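## Task

Pull the cap off the marker whose cap is green, while the second marker keeps its cap fully seated. Every marker and cap must finish resting on the desk, not held by the robot. Release, move the hands away, and keep the robot upright and untilted throughout.

## Robot and tools

ROBOT. A wheeled cart with a head camera on a pan/tilt neck and two arms, left_arm and right_arm, each with a wrist camera and a two-jaw hand (one fixed jaw, one swinging jaw). The cart is 0.53 m wide and spans x = -0.35 to 0.07 m. Each arm pans about a vertical axis at x = -0.060, y = +0.155 (left) or -0.155 m (right); the shoulder sits 0.03 m out from that axis and 0.89 m high. Links: upper arm 0.116, forearm 0.135, hand 0.162 m. The fixed-jaw tip reaches roughly 0.44 m from its pan axis and cannot go below about 0.55 m above the floor.

FRAMES. Base frame: on the floor between the drive wheels, x ahead, y to the left, z up. The state reports left_hand and right_hand in this frame as the fixed-jaw tip positions; a held item sits next to that tip, on the swinging-jaw side. Hand axes: z along the fingers, y from swinging jaw toward fixed jaw. base_odometry is relative to where the base stood when the scene began, counts wheel rotation only (slip looks like motion), and heading runs -3.142 to 3.142, positive left.

execute_actions. Argument actions: a list holding one action, or empty to just read state and images. An action may contain base, joints, or both; they start together. base holds one command: {"translate_m": d}, a relative straight drive in metres, positive forward, -1.4 to 1.4; or {"rotate_rad": d}, a relative turn in place in radians, positive counter-clockwise seen from above, -3.2 to 3.2. No sideways motion. joints is a dictionary of absolute joint targets in radians, keyed by name, any subset: head_pan_rad (-3.2 to 3.2, 0 ahead, positive left), head_tilt_rad (-0.76 to 1.45, 0 level, positive down), and for each arm prefix left_arm_ / right_arm_: shoulder_pan_rad -1.919 to 1.919, shoulder_lift_rad -1.745 to 1.745, elbow_flex_rad -1.69 to 1.58, wrist_flex_rad -1.658 to 1.658, wrist_roll_rad -2.743 to 2.841, gripper_rad 0 to 1.919. Joints you omit may keep driving toward earlier targets. Bad keys or out-of-range values reject the whole call. cameras: list from head_camera, left_wrist_camera, right_wrist_camera, all; omitted/null/all gives every image, [] gives none.

JOINT MEANING. Pan: at 0 the left arm points left and the right arm right; positive pans clockwise from above; straight ahead is +1.571 (left) and -1.571 (right). Bending: with lift, elbow and wrist flex all 0 the upper arm is up, tilted 0.24 rad outward, and forearm and fingers are horizontal; positive bends downward, and the sum of the three gives finger angle below horizontal (1.571 = pointing down, which requires the forearm no more than 0.08 rad above horizontal). Roll: -1.522 closes the jaws across the arm plane with fixed jaw on the left looking outward; 1.619 puts it on the right; 0.049 closes them in the plane, fixed jaw below (level fingers) or toward the pan axis (downward fingers). Gripper opening vs angle: 0 gives 0.003 m, 0.3 gives 0.026, 0.6 gives 0.049, 1 gives 0.076, 1.919 gives 0.106. The hand body protrudes about 0.08 m above level fingers when the fixed jaw is left, below when right, so use fixed-jaw-left over furniture. Grasping: commanding below the contact angle squeezes, maximally at 0.2 rad under it; going lower adds nothing and risks tripping the jaw. A holding jaw reads off_target; done means empty or near-empty.

STOWED POSE. Left: pan -1.75, lift 0.05, elbow 1.35, wrist_flex -1.55, roll -1.52; right the same with pan 1.75. Stow in two steps (wrist flex and roll first, then the rest) rather than one, which can jam a hand on the cart. Leaving stow, don't move the wrists first. Turning in place with arms stowed needs 0.44 m of clear radius; turning or backing near a desk edge can tip the robot.

RESULTS. base_status and joint_status describe how each motion of the last accepted action ended: done (for base, wheels turned the commanded amount even if slipping), off_target (resting away from target, maybe still pushing: load, obstacle or tripped motor), time_out (target dropped, holding). contact_stop never occurs. "joint command not followed" plus a cause means a self/arm-collision check refused an arm's targets (gripper still moves); affected joints show not_followed and may be retried each action until valid targets are given. on_its_own lists uncommanded motion. To stop a blocked joint pushing, command its current reading. limit_stop_at_motor_heat and an OVER-TEMPERATURE FAULT line mean a heat stop; resend targets afterwards. MOTOR HOT warns from 55 °C.

SAG AND ERRORS. Loaded or far-reaching joints rest below target; compensate upward by the observed sag for the next move. Reported hand positions may be off by a few centimetres.

OVERLOAD. A joint stuck over about 0.30 rad from target for about 2 s trips to 20 % torque without notice; the robot keeps acting on your last command while you think, so count that time. Reset: once the reading settles, command 0.2 rad from it on the side away from the tripping target (or 0.04 rad beyond the range end; for a jaw, the end). One hand lifts about 0.4 kg extended, 0.7 kg close in; two hands close in about 1 kg.

OTHER TOOLS. wait {seconds: 0 to 10}: lets the scene run, returns state and images. zoom_image {camera, region [x0,y0,x1,y1]} in pixels of that camera's latest full image, at most 504x504. Camera images are 644x476; head K fx=fy=603.392, cx 320.119, cy 238.536; left wrist 322.68/322.566/239.852; right wrist 441.274/320.683/236.639. finished_scene {scene}: ends the current scene after the last command has been held and reports success; irreversible. Replying without a tool call ends everything.

AVOID. Arms or hands colliding or pressing on each other; pulling objects toward the front (tipping); dropping, slamming or hard pushing; leaving items held or off the desk.

Each tool is called after "Emit:" as name(argument=value, ...) on one line, values as JSON.

## Session

Emit:
execute_actions(actions=[])

Scene clock: 0.00 s.
base_odometry: x=+0.000 y=+0.000 heading=+0.000 (m, m, rad; odometry frame)
base_status: not commanded
joint_positions: head_pan_rad=-0.030 head_tilt_rad=-0.032 left_arm_shoulder_pan_rad=-1.781 left_arm_shoulder_lift_rad=+0.056 left_arm_elbow_flex_rad=+1.292 left_arm_wrist_flex_rad=-1.484 left_arm_wrist_roll_rad=-1.522 left_arm_gripper_rad=+1.920 right_arm_shoulder_pan_rad=+1.739 right_arm_shoulder_lift_rad=+0.043 right_arm_elbow_flex_rad=+1.369 right_arm_wrist_flex_rad=-1.591 right_arm_wrist_roll_rad=-1.496 right_arm_gripper_rad=+1.920
joint_status: not commanded
left_hand: x=-0.3114 y=+0.0936 z=+0.8961 quat_wxyz=(-0.079, -0.654, -0.069, +0.750) (m; base frame)
right_hand: x=-0.3055 y=-0.1211 z=+0.9008 quat_wxyz=(-0.074, +0.640, -0.046, -0.764) (m; base frame)
pictures: head_camera, left_wrist_camera, right_wrist_camera
Images, in order (width x height): head_camera 644x476, left_wrist_camera 644x476, right_wrist_camera 644x476.

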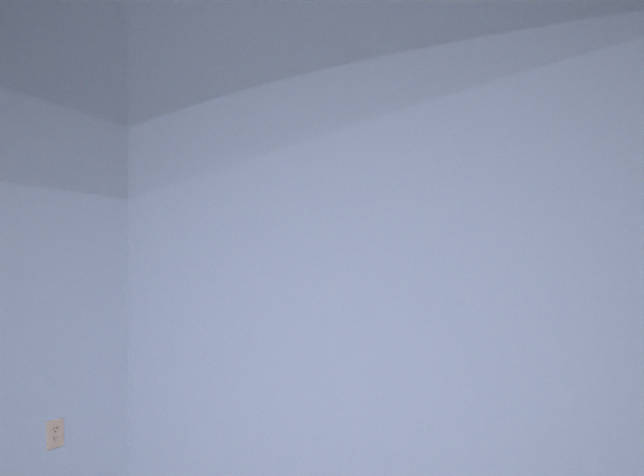

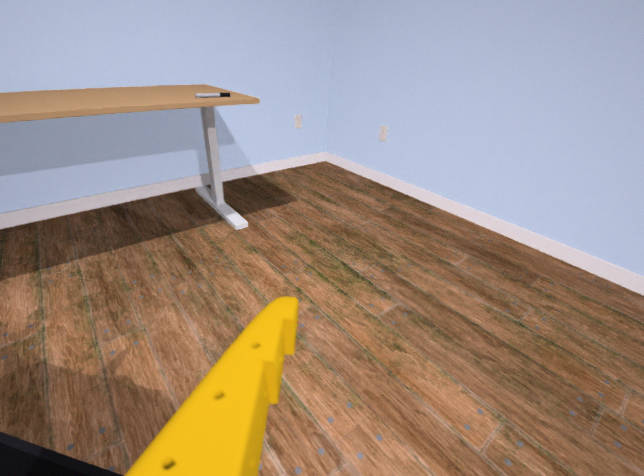

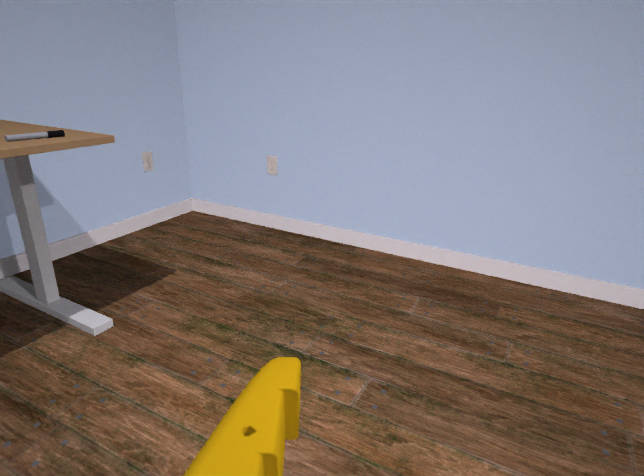

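Emit:
execute_actions(actions=[{"joints":{"head_pan_rad":-2.3,"head_tilt_rad":0.4}}], cameras=["head_camera"])

Scene clock: 2.57 s.
base_odometry: x=+0.000 y=+0.000 heading=+0.000 (m, m, rad; odometry frame)
base_status: not commanded
joint_positions: head_pan_rad=-2.290 head_tilt_rad=+0.393 left_arm_shoulder_pan_rad=-1.781 left_arm_shoulder_lift_rad=+0.056 left_arm_elbow_flex_rad=+1.292 left_arm_wrist_flex_rad=-1.484 left_arm_wrist_roll_rad=-1.522 left_arm_gripper_rad=+1.920 right_arm_shoulder_pan_rad=+1.739 right_arm_shoulder_lift_rad=+0.043 right_arm_elbow_flex_rad=+1.369 right_arm_wrist_flex_rad=-1.591 right_arm_wrist_roll_rad=-1.496 right_arm_gripper_rad=+1.920
joint_status: all done
left_hand: x=-0.3114 y=+0.0936 z=+0.8961 quat_wxyz=(-0.079, -0.654, -0.069, +0.750) (m; base frame)
right_hand: x=-0.3055 y=-0.1211 z=+0.9008 quat_wxyz=(-0.074, +0.640, -0.046, -0.764) (m; base frame)
pictures: head_camera
Images, in order (width x height): head_camera 644x476.

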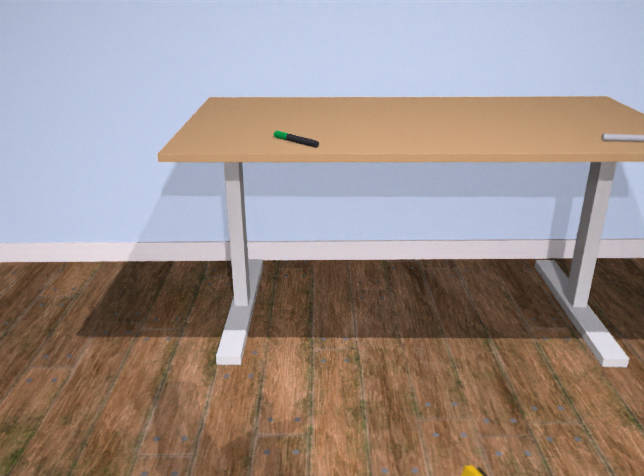

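Emit:
execute_actions(actions=[{"base":{"rotate_rad":-2.29},"joints":{"head_pan_rad":0,"head_tilt_rad":0.4}}], cameras=["head_camera"])

Scene clock: 6.73 s.
base_odometry: x=-0.001 y=+0.000 heading=-2.289 (m, m, rad; odometry frame)
base_status: done
joint_positions: head_pan_rad=-0.010 head_tilt_rad=+0.394 left_arm_shoulder_pan_rad=-1.781 left_arm_shoulder_lift_rad=+0.056 left_arm_elbow_flex_rad=+1.292 left_arm_wrist_flex_rad=-1.484 left_arm_wrist_roll_rad=-1.522 left_arm_gripper_rad=+1.920 right_arm_shoulder_pan_rad=+1.739 right_arm_shoulder_lift_rad=+0.043 right_arm_elbow_flex_rad=+1.369 right_arm_wrist_flex_rad=-1.591 right_arm_wrist_roll_rad=-1.496 right_arm_gripper_rad=+1.920
joint_status: all done
left_hand: x=-0.3114 y=+0.0936 z=+0.8961 quat_wxyz=(-0.079, -0.654, -0.069, +0.750) (m; base frame)
right_hand: x=-0.3055 y=-0.1211 z=+0.9008 quat_wxyz=(-0.074, +0.640, -0.046, -0.764) (m; base frame)
pictures: head_camera
Images, in order (width x height): head_camera 644x476.

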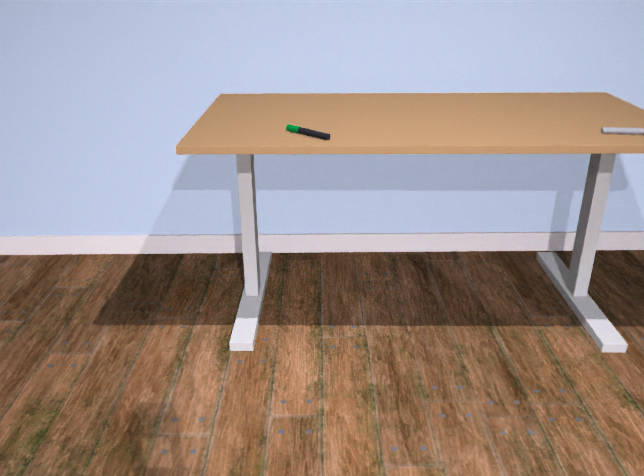

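Emit:
execute_actions(actions=[{"base":{"translate_m":1.0},"joints":{"head_tilt_rad":0.65,"left_arm_shoulder_pan_rad":1.57,"right_arm_shoulder_pan_rad":-1.57,"left_arm_shoulder_lift_rad":-0.2,"right_arm_shoulder_lift_rad":-0.2,"left_arm_elbow_flex_rad":0.6,"right_arm_elbow_flex_rad":0.6}}], cameras=["head_camera"])

Emit:
execute_actions(actions=[{"base":{"translate_m":0.2},"joints":{"left_arm_shoulder_lift_rad":0.0,"right_arm_shoulder_lift_rad":0.0,"left_arm_elbow_flex_rad":0.0,"right_arm_elbow_flex_rad":0.0,"left_arm_wrist_flex_rad":1.3,"right_arm_wrist_flex_rad":1.3,"left_arm_wrist_roll_rad":0.05,"right_arm_wrist_roll_rad":0.05,"left_arm_gripper_rad":0.8,"right_arm_gripper_rad":0.8}}])

Scene clock: 13.50 s.
base_odometry: x=-0.660 y=-0.752 heading=-2.290 (m, m, rad; odometry frame)
base_status: done
joint_positions: head_pan_rad=-0.010 head_tilt_rad=+0.644 left_arm_shoulder_pan_rad=+1.560 left_arm_shoulder_lift_rad=-0.163 left_arm_elbow_flex_rad=+0.630 left_arm_wrist_flex_rad=-1.484 left_arm_wrist_roll_rad=-1.522 left_arm_gripper_rad=+1.920 right_arm_shoulder_pan_rad=-1.564 right_arm_shoulder_lift_rad=-0.170 right_arm_elbow_flex_rad=+0.639 right_arm_wrist_flex_rad=-1.591 right_arm_wrist_roll_rad=-1.496 right_arm_gripper_rad=+1.920
joint_status: all done
left_hand: x=+0.1870 y=+0.1653 z=+1.0899 quat_wxyz=(+0.962, -0.001, +0.273, +0.005) (m; base frame)
right_hand: x=+0.1718 y=-0.1490 z=+1.0977 quat_wxyz=(+0.975, -0.002, +0.223, -0.016) (m; base frame)
pictures: head_camera
Images, in order (width x height): head_camera 644x476.

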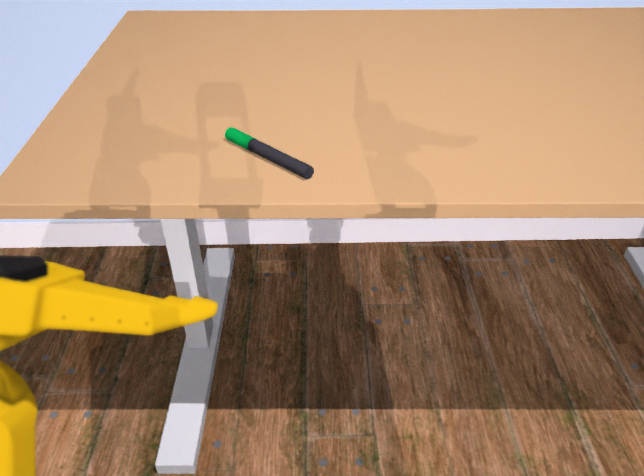

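Scene clock: 16.13 s.
base_odometry: x=-0.792 y=-0.902 heading=-2.292 (m, m, rad; odometry frame)
base_status: done
joint_positions: head_pan_rad=-0.010 head_tilt_rad=+0.645 left_arm_shoulder_pan_rad=+1.560 left_arm_shoulder_lift_rad=+0.018 left_arm_elbow_flex_rad=+0.031 left_arm_wrist_flex_rad=+1.291 left_arm_wrist_roll_rad=+0.042 left_arm_gripper_rad=+0.811 right_arm_shoulder_pan_rad=-1.564 right_arm_shoulder_lift_rad=+0.016 right_arm_elbow_flex_rad=+0.040 right_arm_wrist_flex_rad=+1.292 right_arm_wrist_roll_rad=+0.041 right_arm_gripper_rad=+0.808
joint_status: all done
left_hand: x=+0.1645 y=+0.1570 z=+0.8467 quat_wxyz=(+0.082, -0.704, +0.701, -0.081) (m; base frame)
right_hand: x=+0.1631 y=-0.1570 z=+0.8456 quat_wxyz=(+0.079, -0.697, +0.708, -0.079) (m; base frame)
pictures: head_camera, left_wrist_camera, right_wrist_camera
Images, in order (width x height): head_camera 644x476, left_wrist_camera 644x476, right_wrist_camera 644x476.

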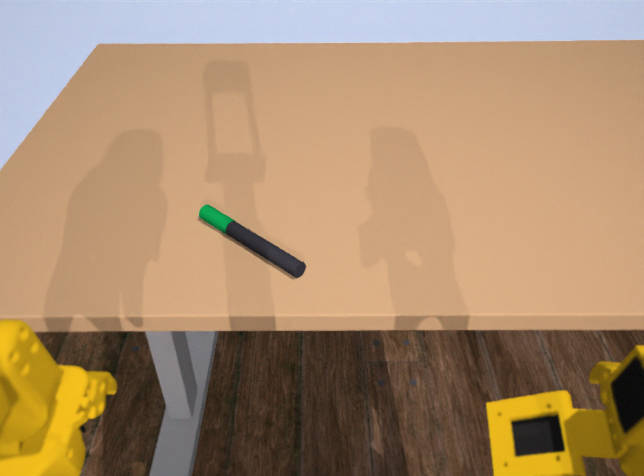

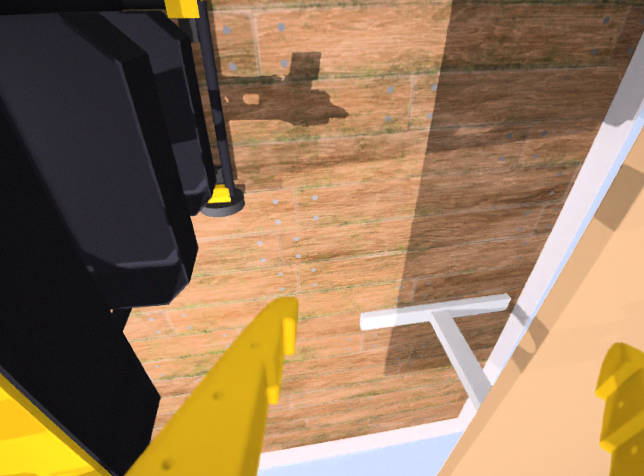

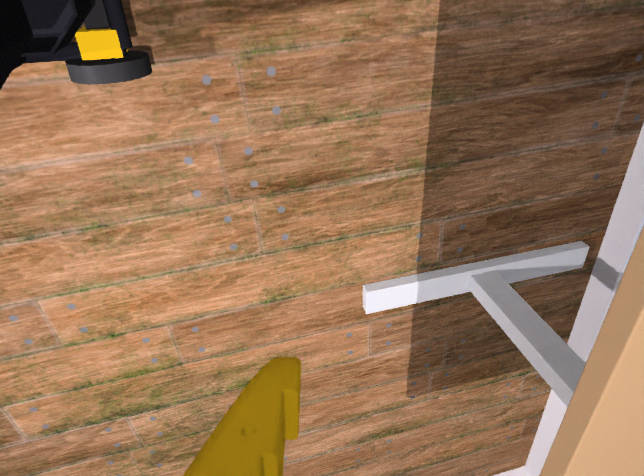

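Emit:
execute_actions(actions=[{"base":{"translate_m":0.25},"joints":{"head_tilt_rad":1.0,"right_arm_shoulder_pan_rad":-1.2,"left_arm_shoulder_pan_rad":1.2}}])

Scene clock: 21.30 s.
base_odometry: x=-0.958 y=-1.090 heading=-2.293 (m, m, rad; odometry frame)
base_status: done
joint_positions: head_pan_rad=-0.010 head_tilt_rad=+0.995 left_arm_shoulder_pan_rad=+1.209 left_arm_shoulder_lift_rad=+0.018 left_arm_elbow_flex_rad=+0.031 left_arm_wrist_flex_rad=+1.291 left_arm_wrist_roll_rad=+0.042 left_arm_gripper_rad=+0.811 right_arm_shoulder_pan_rad=-1.206 right_arm_shoulder_lift_rad=+0.016 right_arm_elbow_flex_rad=+0.040 right_arm_wrist_flex_rad=+1.292 right_arm_wrist_roll_rad=+0.041 right_arm_gripper_rad=+0.808
joint_status: all done
left_hand: x=+0.1501 y=+0.2341 z=+0.8467 quat_wxyz=(+0.095, -0.815, +0.567, -0.065) (m; base frame)
right_hand: x=+0.1483 y=-0.2349 z=+0.8456 quat_wxyz=(+0.064, -0.560, +0.821, -0.092) (m; base frame)
pictures: head_camera, left_wrist_camera, right_wrist_camera
Images, in order (width x height): head_camera 644x476, left_wrist_camera 644x476, right_wrist_camera 644x476.

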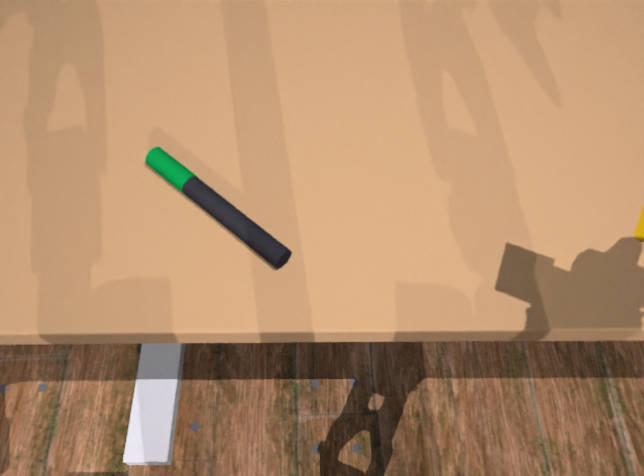

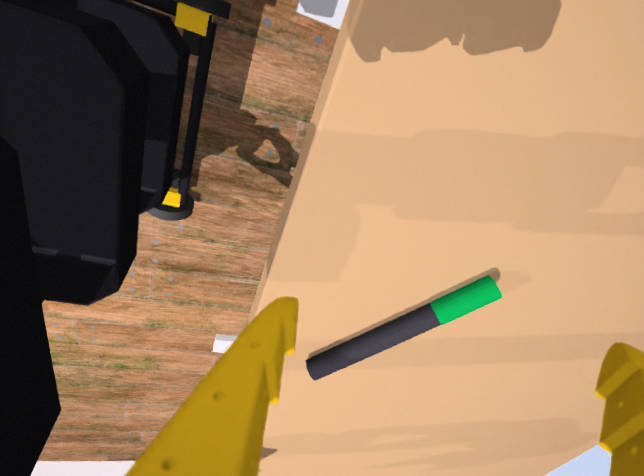

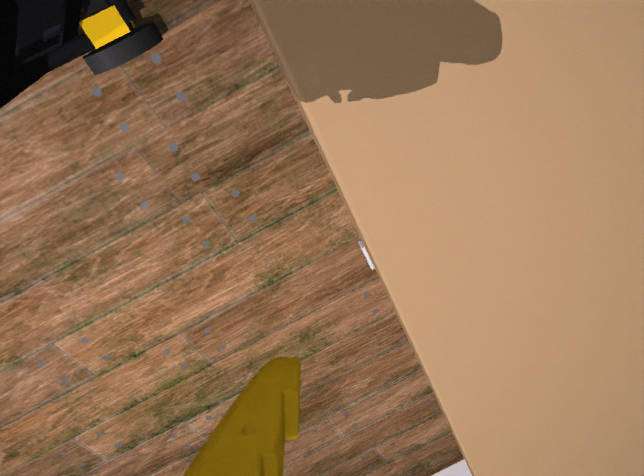

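Emit:
execute_actions(actions=[{"base":{"translate_m":0.05},"joints":{"head_tilt_rad":1.25}}], cameras=["head_camera"])

Scene clock: 22.87 s.
base_odometry: x=-0.991 y=-1.127 heading=-2.292 (m, m, rad; odometry frame)
base_status: done
joint_positions: head_pan_rad=-0.010 head_tilt_rad=+1.245 left_arm_shoulder_pan_rad=+1.209 left_arm_shoulder_lift_rad=+0.018 left_arm_elbow_flex_rad=+0.031 left_arm_wrist_flex_rad=+1.291 left_arm_wrist_roll_rad=+0.042 left_arm_gripper_rad=+0.811 right_arm_shoulder_pan_rad=-1.206 right_arm_shoulder_lift_rad=+0.016 right_arm_elbow_flex_rad=+0.040 right_arm_wrist_flex_rad=+1.292 right_arm_wrist_roll_rad=+0.041 right_arm_gripper_rad=+0.808
joint_status: all done
left_hand: x=+0.1501 y=+0.2341 z=+0.8467 quat_wxyz=(+0.095, -0.815, +0.567, -0.065) (m; base frame)
right_hand: x=+0.1483 y=-0.2349 z=+0.8456 quat_wxyz=(+0.064, -0.560, +0.821, -0.092) (m; base frame)
pictures: head_camera
Images, in order (width x height): head_camera 644x476.

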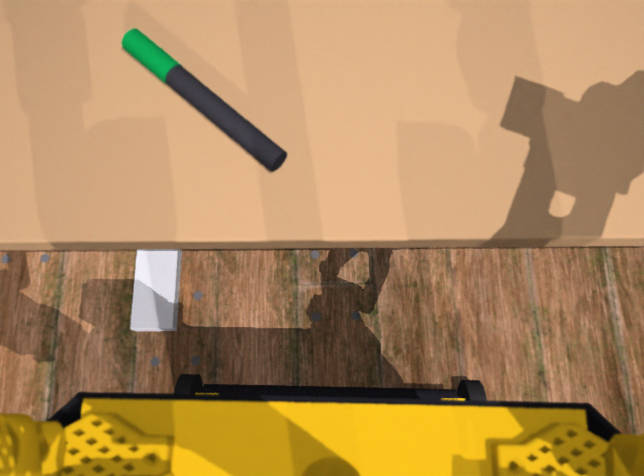

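Emit:
execute_actions(actions=[{"base":{"translate_m":0.06},"joints":{"head_tilt_rad":1.1,"head_pan_rad":0.2,"left_arm_shoulder_pan_rad":1.58,"left_arm_shoulder_lift_rad":0.46,"left_arm_elbow_flex_rad":-0.2,"left_arm_wrist_flex_rad":1.26,"left_arm_wrist_roll_rad":-0.67,"left_arm_gripper_rad":0.6,"right_arm_wrist_roll_rad":2.83,"right_arm_gripper_rad":0.6}}], cameras=["head_camera","left_wrist_camera"])

Scene clock: 27.87 s.
base_odometry: x=-1.030 y=-1.173 heading=-2.291 (m, m, rad; odometry frame)
base_status: done
joint_positions: head_pan_rad=+0.190 head_tilt_rad=+1.115 left_arm_shoulder_pan_rad=+1.570 left_arm_shoulder_lift_rad=+0.478 left_arm_elbow_flex_rad=-0.172 left_arm_wrist_flex_rad=+1.271 left_arm_wrist_roll_rad=-0.662 left_arm_gripper_rad=+0.611 right_arm_shoulder_pan_rad=-1.206 right_arm_shoulder_lift_rad=+0.016 right_arm_elbow_flex_rad=+0.040 right_arm_wrist_flex_rad=+1.292 right_arm_wrist_roll_rad=+2.820 right_arm_gripper_rad=+0.608
joint_status: all done
left_hand: x=+0.1701 y=+0.1601 z=+0.7849 quat_wxyz=(-0.003, -0.418, +0.909, +0.001) (m; base frame)
right_hand: x=+0.1614 y=-0.2425 z=+0.8490 quat_wxyz=(-0.079, -0.908, -0.403, -0.079) (m; base frame)
pictures: head_camera, left_wrist_camera
Images, in order (width x height): head_camera 644x476, left_wrist_camera 644x476.

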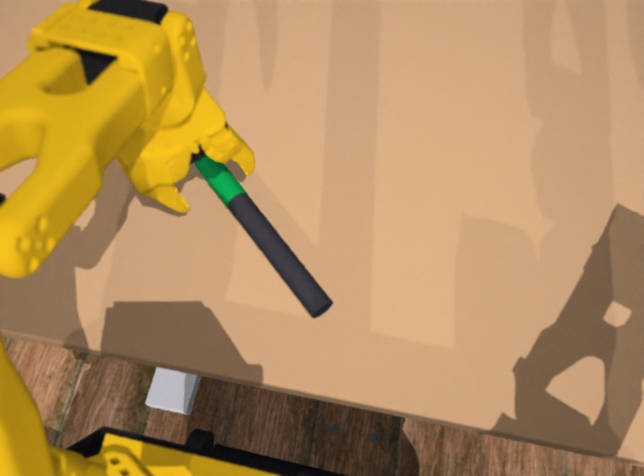

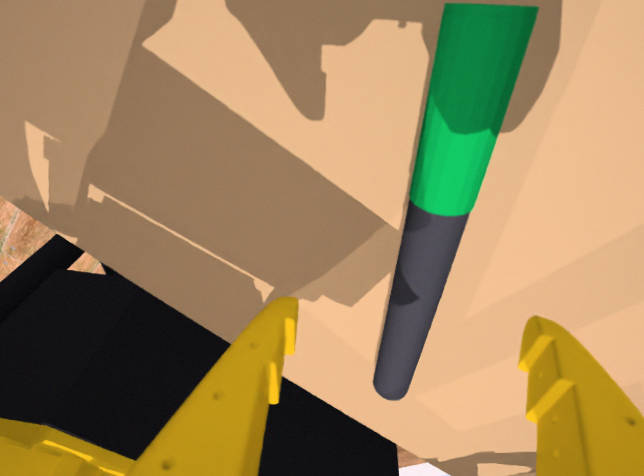

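Emit:
execute_actions(actions=[{"joints":{"left_arm_shoulder_pan_rad":1.56,"left_arm_shoulder_lift_rad":0.85,"left_arm_elbow_flex_rad":-0.76,"left_arm_wrist_flex_rad":1.42}}], cameras=["head_camera","left_wrist_camera"])

Scene clock: 30.37 s.
base_odometry: x=-1.030 y=-1.173 heading=-2.291 (m, m, rad; odometry frame)
base_status: not commanded
joint_positions: head_pan_rad=+0.190 head_tilt_rad=+1.115 left_arm_shoulder_pan_rad=+1.570 left_arm_shoulder_lift_rad=+0.872 left_arm_elbow_flex_rad=-0.732 left_arm_wrist_flex_rad=+1.409 left_arm_wrist_roll_rad=-0.662 left_arm_gripper_rad=+0.611 right_arm_shoulder_pan_rad=-1.206 right_arm_shoulder_lift_rad=+0.016 right_arm_elbow_flex_rad=+0.040 right_arm_wrist_flex_rad=+1.292 right_arm_wrist_roll_rad=+2.820 right_arm_gripper_rad=+0.608
joint_status: all done
left_hand: x=+0.2062 y=+0.1601 z=+0.7706 quat_wxyz=(+0.010, -0.418, +0.909, -0.004) (m; base frame)
right_hand: x=+0.1614 y=-0.2425 z=+0.8490 quat_wxyz=(-0.079, -0.908, -0.403, -0.079) (m; base frame)
pictures: head_camera, left_wrist_camera
Images, in order (width x height): head_camera 644x476, left_wrist_camera 644x476.

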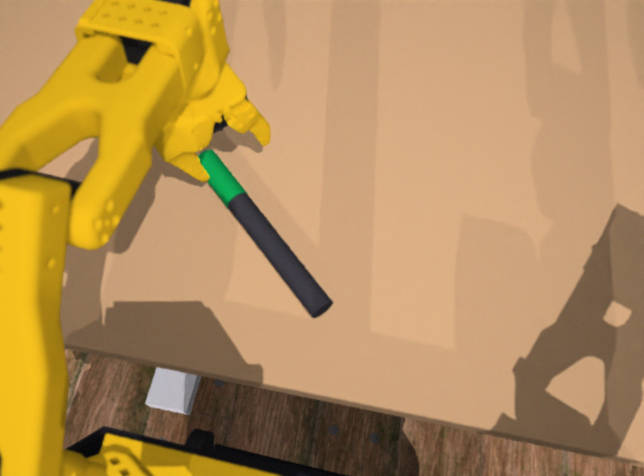

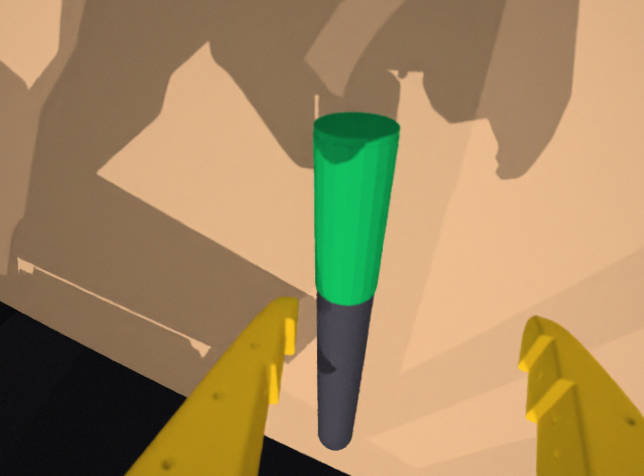

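Emit:
execute_actions(actions=[{"joints":{"left_arm_shoulder_pan_rad":1.55,"left_arm_shoulder_lift_rad":0.93,"left_arm_elbow_flex_rad":-0.75,"left_arm_wrist_flex_rad":1.33}}], cameras=["head_camera","left_wrist_camera"])

Scene clock: 31.50 s.
base_odometry: x=-1.030 y=-1.173 heading=-2.291 (m, m, rad; odometry frame)
base_status: not commanded
joint_positions: head_pan_rad=+0.190 head_tilt_rad=+1.115 left_arm_shoulder_pan_rad=+1.560 left_arm_shoulder_lift_rad=+0.955 left_arm_elbow_flex_rad=-0.732 left_arm_wrist_flex_rad=+1.341 left_arm_wrist_roll_rad=-0.662 left_arm_gripper_rad=+0.611 right_arm_shoulder_pan_rad=-1.206 right_arm_shoulder_lift_rad=+0.016 right_arm_elbow_flex_rad=+0.040 right_arm_wrist_flex_rad=+1.292 right_arm_wrist_roll_rad=+2.820 right_arm_gripper_rad=+0.608
joint_status: all done
left_hand: x=+0.2060 y=+0.1626 z=+0.7508 quat_wxyz=(+0.003, -0.422, +0.907, -0.001) (m; base frame)
right_hand: x=+0.1614 y=-0.2425 z=+0.8490 quat_wxyz=(-0.079, -0.908, -0.403, -0.079) (m; base frame)
pictures: head_camera, left_wrist_camera
Images, in order (width x height): head_camera 644x476, left_wrist_camera 644x476.

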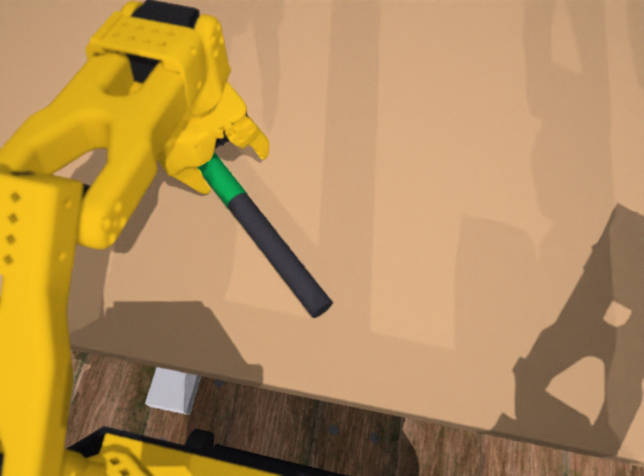

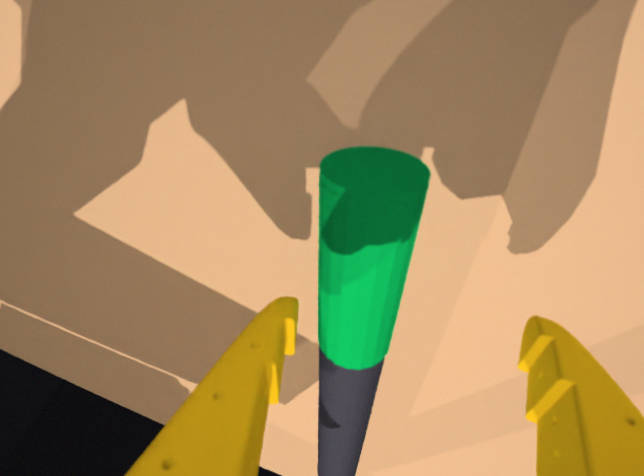

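Emit:
execute_actions(actions=[{"joints":{"left_arm_shoulder_lift_rad":0.97,"left_arm_wrist_flex_rad":1.285}}], cameras=["left_wrist_camera"])

Emit:
execute_actions(actions=[{"joints":{"left_arm_gripper_rad":0.05}}], cameras=["head_camera","left_wrist_camera"])

Scene clock: 32.53 s.
base_odometry: x=-1.030 y=-1.173 heading=-2.291 (m, m, rad; odometry frame)
base_status: not commanded
joint_positions: head_pan_rad=+0.190 head_tilt_rad=+1.115 left_arm_shoulder_pan_rad=+1.560 left_arm_shoulder_lift_rad=+0.995 left_arm_elbow_flex_rad=-0.732 left_arm_wrist_flex_rad=+1.295 left_arm_wrist_roll_rad=-0.662 left_arm_gripper_rad=+0.611 right_arm_shoulder_pan_rad=-1.206 right_arm_shoulder_lift_rad=+0.016 right_arm_elbow_flex_rad=+0.040 right_arm_wrist_flex_rad=+1.292 right_arm_wrist_roll_rad=+2.820 right_arm_gripper_rad=+0.608
joint_status: all done
left_hand: x=+0.2074 y=+0.1626 z=+0.7412 quat_wxyz=(+0.006, -0.422, +0.907, -0.003) (m; base frame)
right_hand: x=+0.1614 y=-0.2425 z=+0.8490 quat_wxyz=(-0.079, -0.908, -0.403, -0.079) (m; base frame)
pictures: left_wrist_camera
Images, in order (width x height): left_wrist_camera 644x476.

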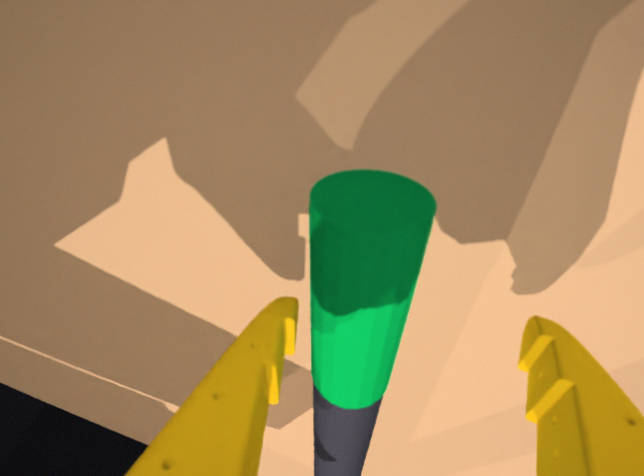

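Scene clock: 33.33 s.
base_odometry: x=-1.030 y=-1.173 heading=-2.291 (m, m, rad; odometry frame)
base_status: not commanded
joint_positions: head_pan_rad=+0.190 head_tilt_rad=+1.115 left_arm_shoulder_pan_rad=+1.560 left_arm_shoulder_lift_rad=+0.995 left_arm_elbow_flex_rad=-0.732 left_arm_wrist_flex_rad=+1.295 left_arm_wrist_roll_rad=-0.662 left_arm_gripper_rad=+0.215 right_arm_shoulder_pan_rad=-1.206 right_arm_shoulder_lift_rad=+0.016 right_arm_elbow_flex_rad=+0.040 right_arm_wrist_flex_rad=+1.292 right_arm_wrist_roll_rad=+2.820 right_arm_gripper_rad=+0.608
joint_status: left_arm_gripper_rad off_target (ended at +0.215, target +0.050)
left_hand: x=+0.2074 y=+0.1626 z=+0.7412 quat_wxyz=(+0.006, -0.422, +0.907, -0.003) (m; base frame)
right_hand: x=+0.1614 y=-0.2425 z=+0.8490 quat_wxyz=(-0.079, -0.908, -0.403, -0.079) (m; base frame)
pictures: head_camera, left_wrist_camera
Images, in order (width x height): head_camera 644x476, left_wrist_camera 644x476.

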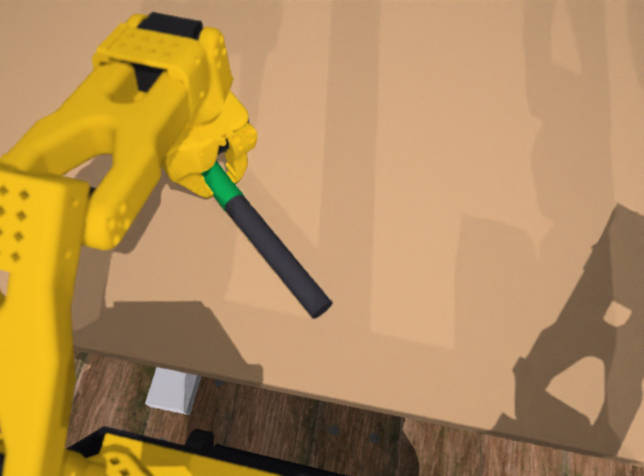

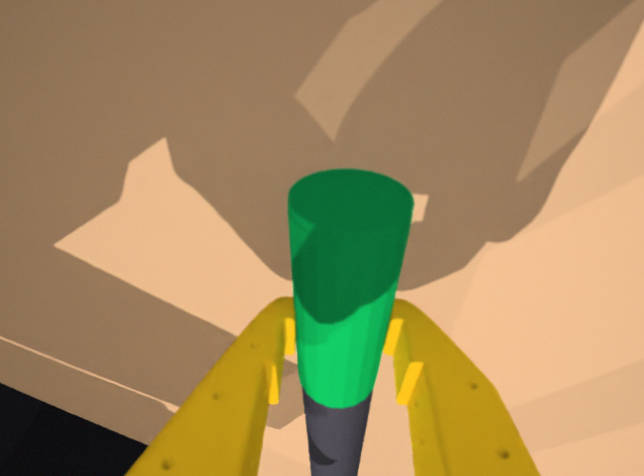

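Emit:
execute_actions(actions=[{"joints":{"left_arm_gripper_rad":0.02,"left_arm_shoulder_lift_rad":0.91,"left_arm_wrist_flex_rad":1.34,"left_arm_shoulder_pan_rad":1.919,"left_arm_wrist_roll_rad":0.40,"head_pan_rad":0.0,"right_arm_shoulder_pan_rad":-1.6,"right_arm_shoulder_lift_rad":0.75,"right_arm_elbow_flex_rad":-0.77,"right_arm_wrist_flex_rad":1.46}}])

Scene clock: 35.53 s.
base_odometry: x=-1.030 y=-1.173 heading=-2.291 (m, m, rad; odometry frame)
base_status: not commanded
joint_positions: head_pan_rad=+0.010 head_tilt_rad=+1.115 left_arm_shoulder_pan_rad=+1.881 left_arm_shoulder_lift_rad=+0.975 left_arm_elbow_flex_rad=-0.732 left_arm_wrist_flex_rad=+1.329 left_arm_wrist_roll_rad=+0.391 left_arm_gripper_rad=+0.214 right_arm_shoulder_pan_rad=-1.593 right_arm_shoulder_lift_rad=+0.772 right_arm_elbow_flex_rad=-0.732 right_arm_wrist_flex_rad=+1.450 right_arm_wrist_roll_rad=+2.820 right_arm_gripper_rad=+0.608
joint_status: left_arm_shoulder_pan_rad off_target (ended at +1.881, target +1.919); left_arm_gripper_rad off_target (ended at +0.214, target +0.020); the others done
joint sent to its limit — the command would take left_arm_shoulder_pan_rad past its upper limit, so that joint was sent only as far as its limit.
left_hand: x=+0.1903 y=+0.0716 z=+0.7461 quat_wxyz=(+0.000, -0.718, +0.696, +0.001) (m; base frame)
right_hand: x=+0.2244 y=-0.1516 z=+0.7956 quat_wxyz=(-0.023, -0.818, -0.574, -0.034) (m; base frame)
pictures: head_camera, left_wrist_camera, right_wrist_camera
Images, in order (width x height): head_camera 644x476, left_wrist_camera 644x476, right_wrist_camera 644x476.

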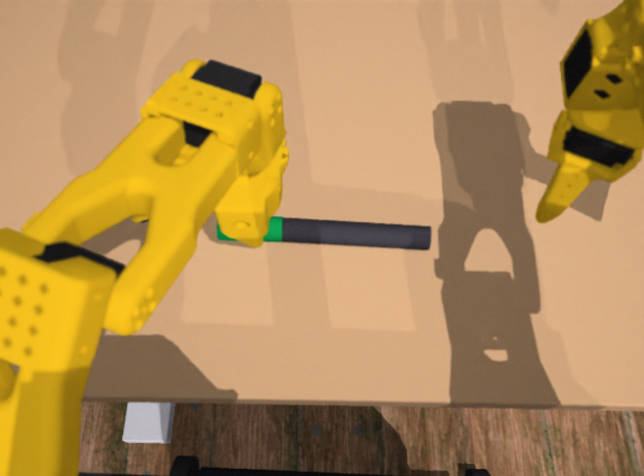

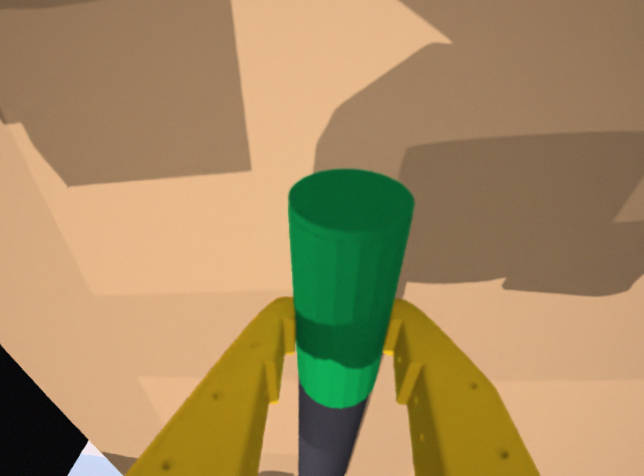

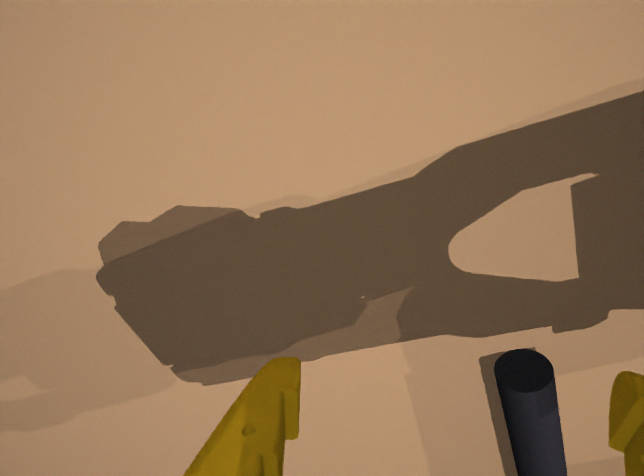

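Emit:
execute_actions(actions=[{"joints":{"left_arm_shoulder_pan_rad":1.89,"left_arm_shoulder_lift_rad":0.97,"left_arm_wrist_flex_rad":1.08,"left_arm_wrist_roll_rad":0.45,"right_arm_shoulder_pan_rad":-1.919,"right_arm_wrist_roll_rad":2.84}}])

Scene clock: 37.37 s.
base_odometry: x=-1.030 y=-1.173 heading=-2.291 (m, m, rad; odometry frame)
base_status: not commanded
joint_positions: head_pan_rad=+0.010 head_tilt_rad=+1.115 left_arm_shoulder_pan_rad=+1.881 left_arm_shoulder_lift_rad=+0.998 left_arm_elbow_flex_rad=-0.732 left_arm_wrist_flex_rad=+1.093 left_arm_wrist_roll_rad=+0.443 left_arm_gripper_rad=+0.214 right_arm_shoulder_pan_rad=-1.913 right_arm_shoulder_lift_rad=+0.772 right_arm_elbow_flex_rad=-0.732 right_arm_wrist_flex_rad=+1.450 right_arm_wrist_roll_rad=+2.831 right_arm_gripper_rad=+0.608
joint_status: all done
left_hand: x=+0.2231 y=+0.0606 z=+0.7426 quat_wxyz=(+0.044, -0.732, +0.673, -0.096) (m; base frame)
right_hand: x=+0.2089 y=-0.0620 z=+0.7956 quat_wxyz=(-0.017, -0.712, -0.701, -0.037) (m; base frame)
pictures: head_camera, left_wrist_camera, right_wrist_camera
Images, in order (width x height): head_camera 644x476, left_wrist_camera 644x476, right_wrist_camera 644x476.

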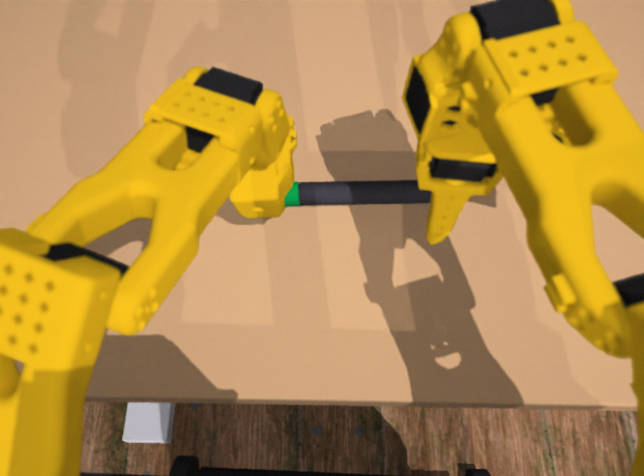

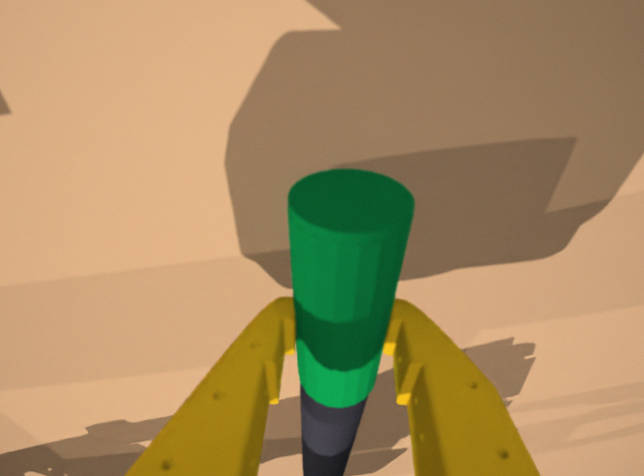

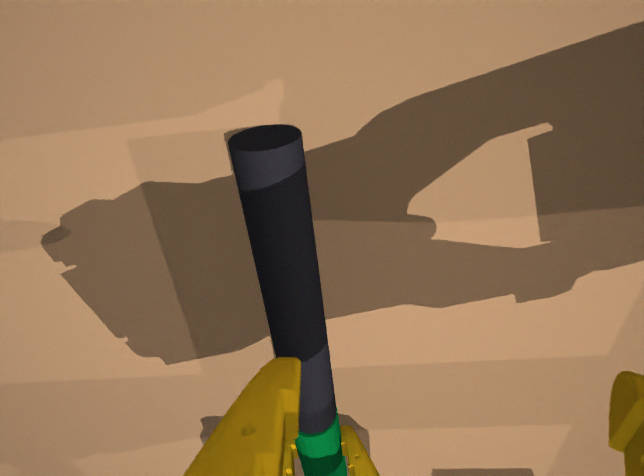

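Emit:
execute_actions(actions=[{"joints":{"right_arm_shoulder_lift_rad":0.87,"right_arm_wrist_flex_rad":1.13}}], cameras=["head_camera","right_wrist_camera"])

Scene clock: 38.97 s.
base_odometry: x=-1.030 y=-1.173 heading=-2.291 (m, m, rad; odometry frame)
base_status: not commanded
joint_positions: head_pan_rad=+0.010 head_tilt_rad=+1.115 left_arm_shoulder_pan_rad=+1.881 left_arm_shoulder_lift_rad=+0.998 left_arm_elbow_flex_rad=-0.732 left_arm_wrist_flex_rad=+1.093 left_arm_wrist_roll_rad=+0.443 left_arm_gripper_rad=+0.214 right_arm_shoulder_pan_rad=-1.913 right_arm_shoulder_lift_rad=+0.892 right_arm_elbow_flex_rad=-0.735 right_arm_wrist_flex_rad=+1.143 right_arm_wrist_roll_rad=+2.831 right_arm_gripper_rad=+0.608
joint_status: all done
left_hand: x=+0.2231 y=+0.0606 z=+0.7426 quat_wxyz=(+0.044, -0.732, +0.673, -0.096) (m; base frame)
right_hand: x=+0.2422 y=-0.0501 z=+0.7744 quat_wxyz=(-0.057, -0.706, -0.695, -0.123) (m; base frame)
pictures: head_camera, right_wrist_camera
Images, in order (width x height): head_camera 644x476, right_wrist_camera 644x476.

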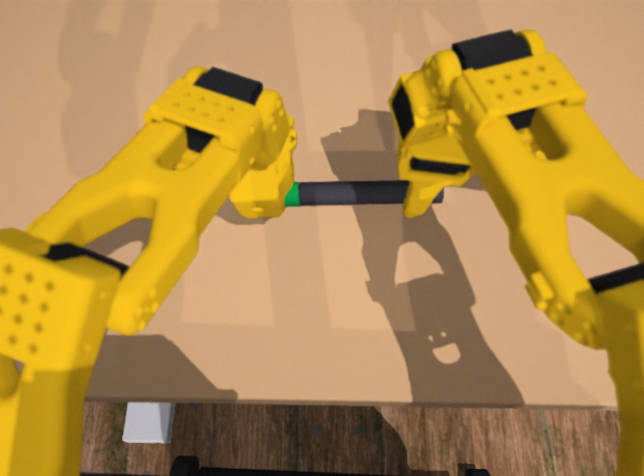

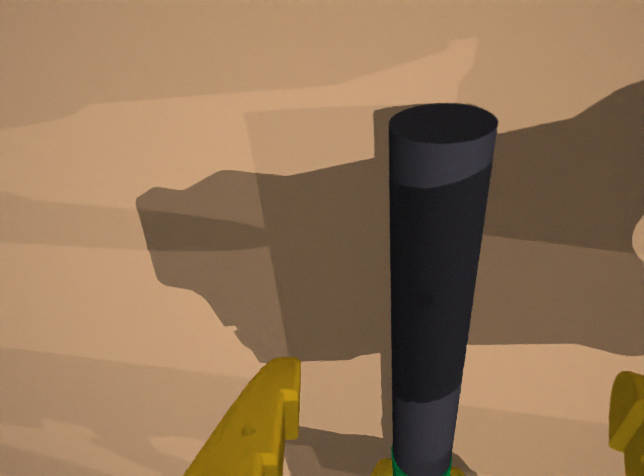

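Emit:
execute_actions(actions=[{"joints":{"right_arm_shoulder_lift_rad":0.96,"right_arm_wrist_flex_rad":1.07,"right_arm_gripper_rad":0.5}}], cameras=["head_camera","right_wrist_camera"])

Scene clock: 40.10 s.
base_odometry: x=-1.030 y=-1.173 heading=-2.291 (m, m, rad; odometry frame)
base_status: not commanded
joint_positions: head_pan_rad=+0.010 head_tilt_rad=+1.115 left_arm_shoulder_pan_rad=+1.881 left_arm_shoulder_lift_rad=+0.998 left_arm_elbow_flex_rad=-0.732 left_arm_wrist_flex_rad=+1.093 left_arm_wrist_roll_rad=+0.443 left_arm_gripper_rad=+0.214 right_arm_shoulder_pan_rad=-1.913 right_arm_shoulder_lift_rad=+0.984 right_arm_elbow_flex_rad=-0.735 right_arm_wrist_flex_rad=+1.083 right_arm_wrist_roll_rad=+2.831 right_arm_gripper_rad=+0.508
joint_status: all done
left_hand: x=+0.2231 y=+0.0606 z=+0.7426 quat_wxyz=(+0.044, -0.732, +0.673, -0.096) (m; base frame)
right_hand: x=+0.2395 y=-0.0511 z=+0.7507 quat_wxyz=(-0.050, -0.708, -0.696, -0.108) (m; base frame)
pictures: head_camera, right_wrist_camera
Images, in order (width x height): head_camera 644x476, right_wrist_camera 644x476.

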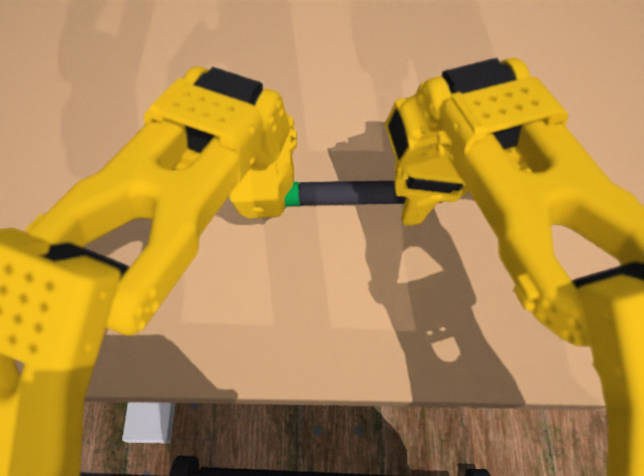

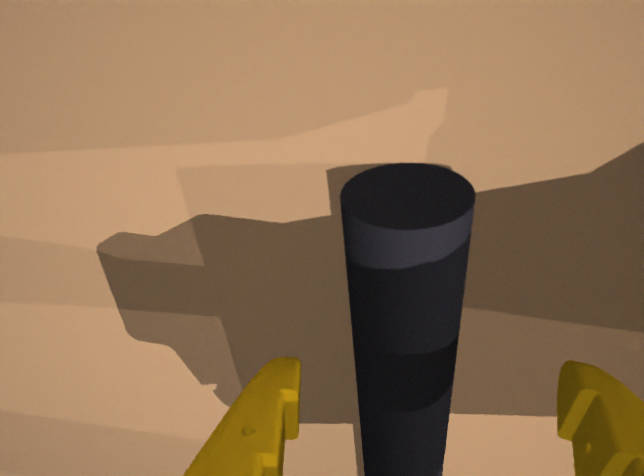

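Emit:
execute_actions(actions=[{"joints":{"right_arm_shoulder_lift_rad":1.02,"right_arm_wrist_flex_rad":1.03,"right_arm_gripper_rad":0.4}}], cameras=["right_wrist_camera"])

Scene clock: 41.17 s.
base_odometry: x=-1.030 y=-1.173 heading=-2.291 (m, m, rad; odometry frame)
base_status: not commanded
joint_positions: head_pan_rad=+0.010 head_tilt_rad=+1.115 left_arm_shoulder_pan_rad=+1.881 left_arm_shoulder_lift_rad=+0.998 left_arm_elbow_flex_rad=-0.732 left_arm_wrist_flex_rad=+1.093 left_arm_wrist_roll_rad=+0.443 left_arm_gripper_rad=+0.214 right_arm_shoulder_pan_rad=-1.913 right_arm_shoulder_lift_rad=+1.037 right_arm_elbow_flex_rad=-0.737 right_arm_wrist_flex_rad=+1.043 right_arm_wrist_roll_rad=+2.831 right_arm_gripper_rad=+0.408
joint_status: all done
left_hand: x=+0.2231 y=+0.0606 z=+0.7426 quat_wxyz=(+0.044, -0.732, +0.673, -0.096) (m; base frame)
right_hand: x=+0.2380 y=-0.0517 z=+0.7374 quat_wxyz=(-0.048, -0.708, -0.697, -0.103) (m; base frame)
pictures: right_wrist_camera
Images, in order (width x height): right_wrist_camera 644x476.

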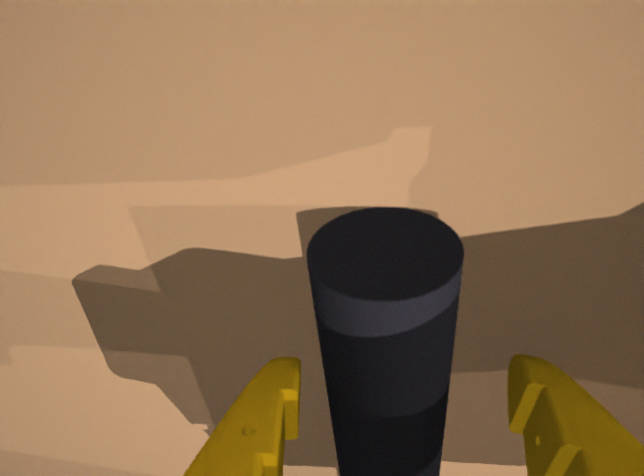

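Emit:
execute_actions(actions=[{"joints":{"right_arm_shoulder_lift_rad":1.035,"right_arm_gripper_rad":0.0}}], cameras=["right_wrist_camera"])

Emit:
execute_actions(actions=[{"joints":{"right_arm_shoulder_pan_rad":-1.83,"left_arm_shoulder_pan_rad":1.78,"left_arm_wrist_roll_rad":0.36}}])

Scene clock: 43.37 s.
base_odometry: x=-1.030 y=-1.173 heading=-2.291 (m, m, rad; odometry frame)
base_status: not commanded
joint_positions: head_pan_rad=+0.010 head_tilt_rad=+1.115 left_arm_shoulder_pan_rad=+1.881 left_arm_shoulder_lift_rad=+0.998 left_arm_elbow_flex_rad=-0.732 left_arm_wrist_flex_rad=+1.088 left_arm_wrist_roll_rad=+0.443 left_arm_gripper_rad=+0.214 right_arm_shoulder_pan_rad=-1.915 right_arm_shoulder_lift_rad=+1.051 right_arm_elbow_flex_rad=-0.741 right_arm_wrist_flex_rad=+1.043 right_arm_wrist_roll_rad=+2.834 right_arm_gripper_rad=+0.210
joint_status: right_arm_gripper_rad off_target (ended at +0.210, target +0.000); the others done
left_hand: x=+0.2238 y=+0.0604 z=+0.7427 quat_wxyz=(+0.045, -0.732, +0.673, -0.098) (m; base frame)
right_hand: x=+0.2366 y=-0.0516 z=+0.7343 quat_wxyz=(-0.046, -0.707, -0.699, -0.099) (m; base frame)
pictures: right_wrist_camera
Images, in order (width x height): right_wrist_camera 644x476.

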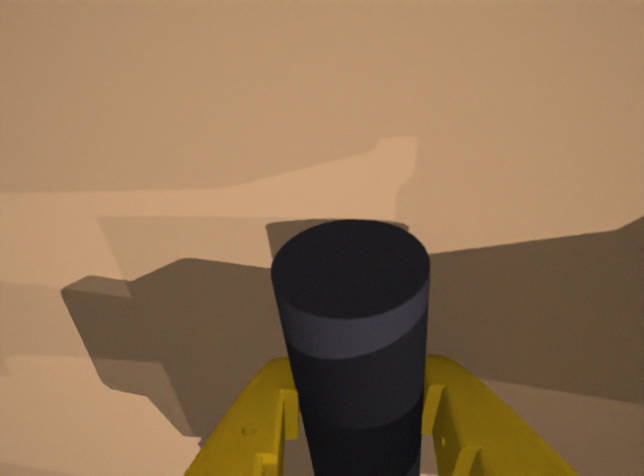

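Scene clock: 44.13 s.
base_odometry: x=-1.030 y=-1.173 heading=-2.291 (m, m, rad; odometry frame)
base_status: not commanded
joint_positions: head_pan_rad=+0.010 head_tilt_rad=+1.115 left_arm_shoulder_pan_rad=+1.789 left_arm_shoulder_lift_rad=+0.998 left_arm_elbow_flex_rad=-0.735 left_arm_wrist_flex_rad=+1.082 left_arm_wrist_roll_rad=+0.369 left_arm_gripper_rad=+0.214 right_arm_shoulder_pan_rad=-1.847 right_arm_shoulder_lift_rad=+1.053 right_arm_elbow_flex_rad=-0.741 right_arm_wrist_flex_rad=+1.042 right_arm_wrist_roll_rad=+2.834 right_arm_gripper_rad=+0.208
joint_status: all done
left_hand: x=+0.2327 y=+0.0871 z=+0.7433 quat_wxyz=(+0.056, -0.738, +0.666, -0.098) (m; base frame)
right_hand: x=+0.2429 y=-0.0719 z=+0.7339 quat_wxyz=(-0.049, -0.730, -0.674, -0.097) (m; base frame)
pictures: head_camera, left_wrist_camera, right_wrist_camera
Images, in order (width x height): head_camera 644x476, left_wrist_camera 644x476, right_wrist_camera 644x476.

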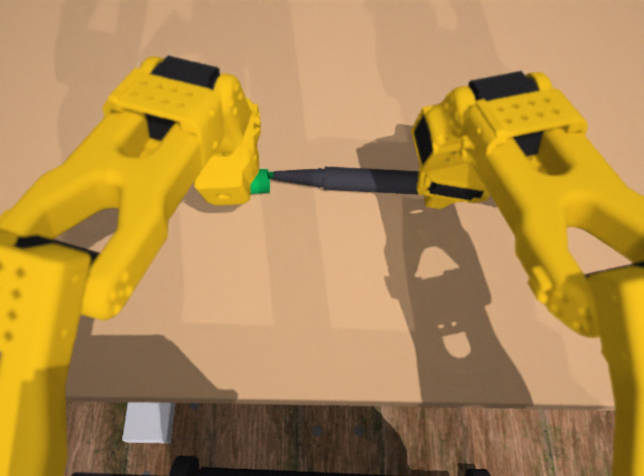

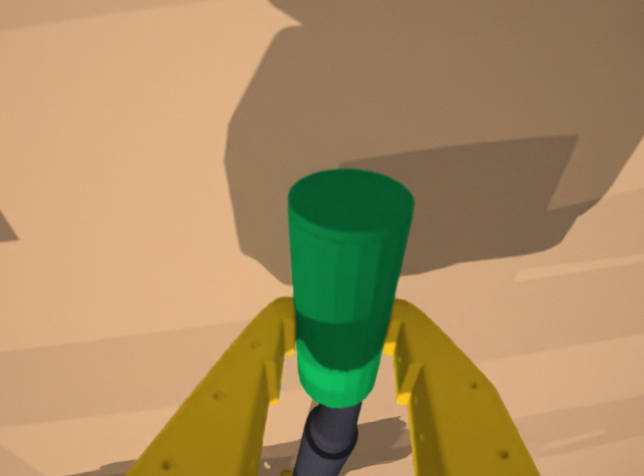

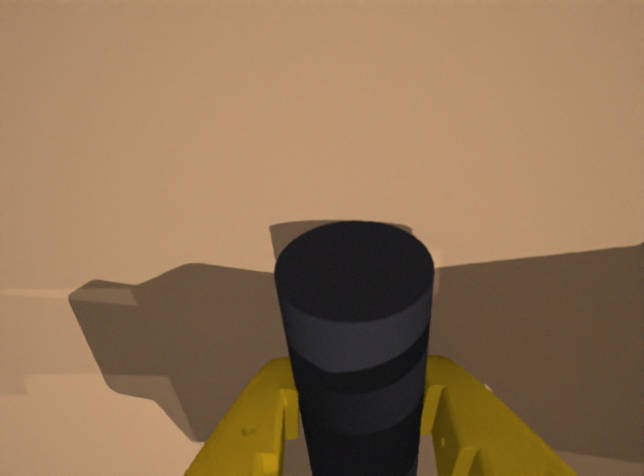

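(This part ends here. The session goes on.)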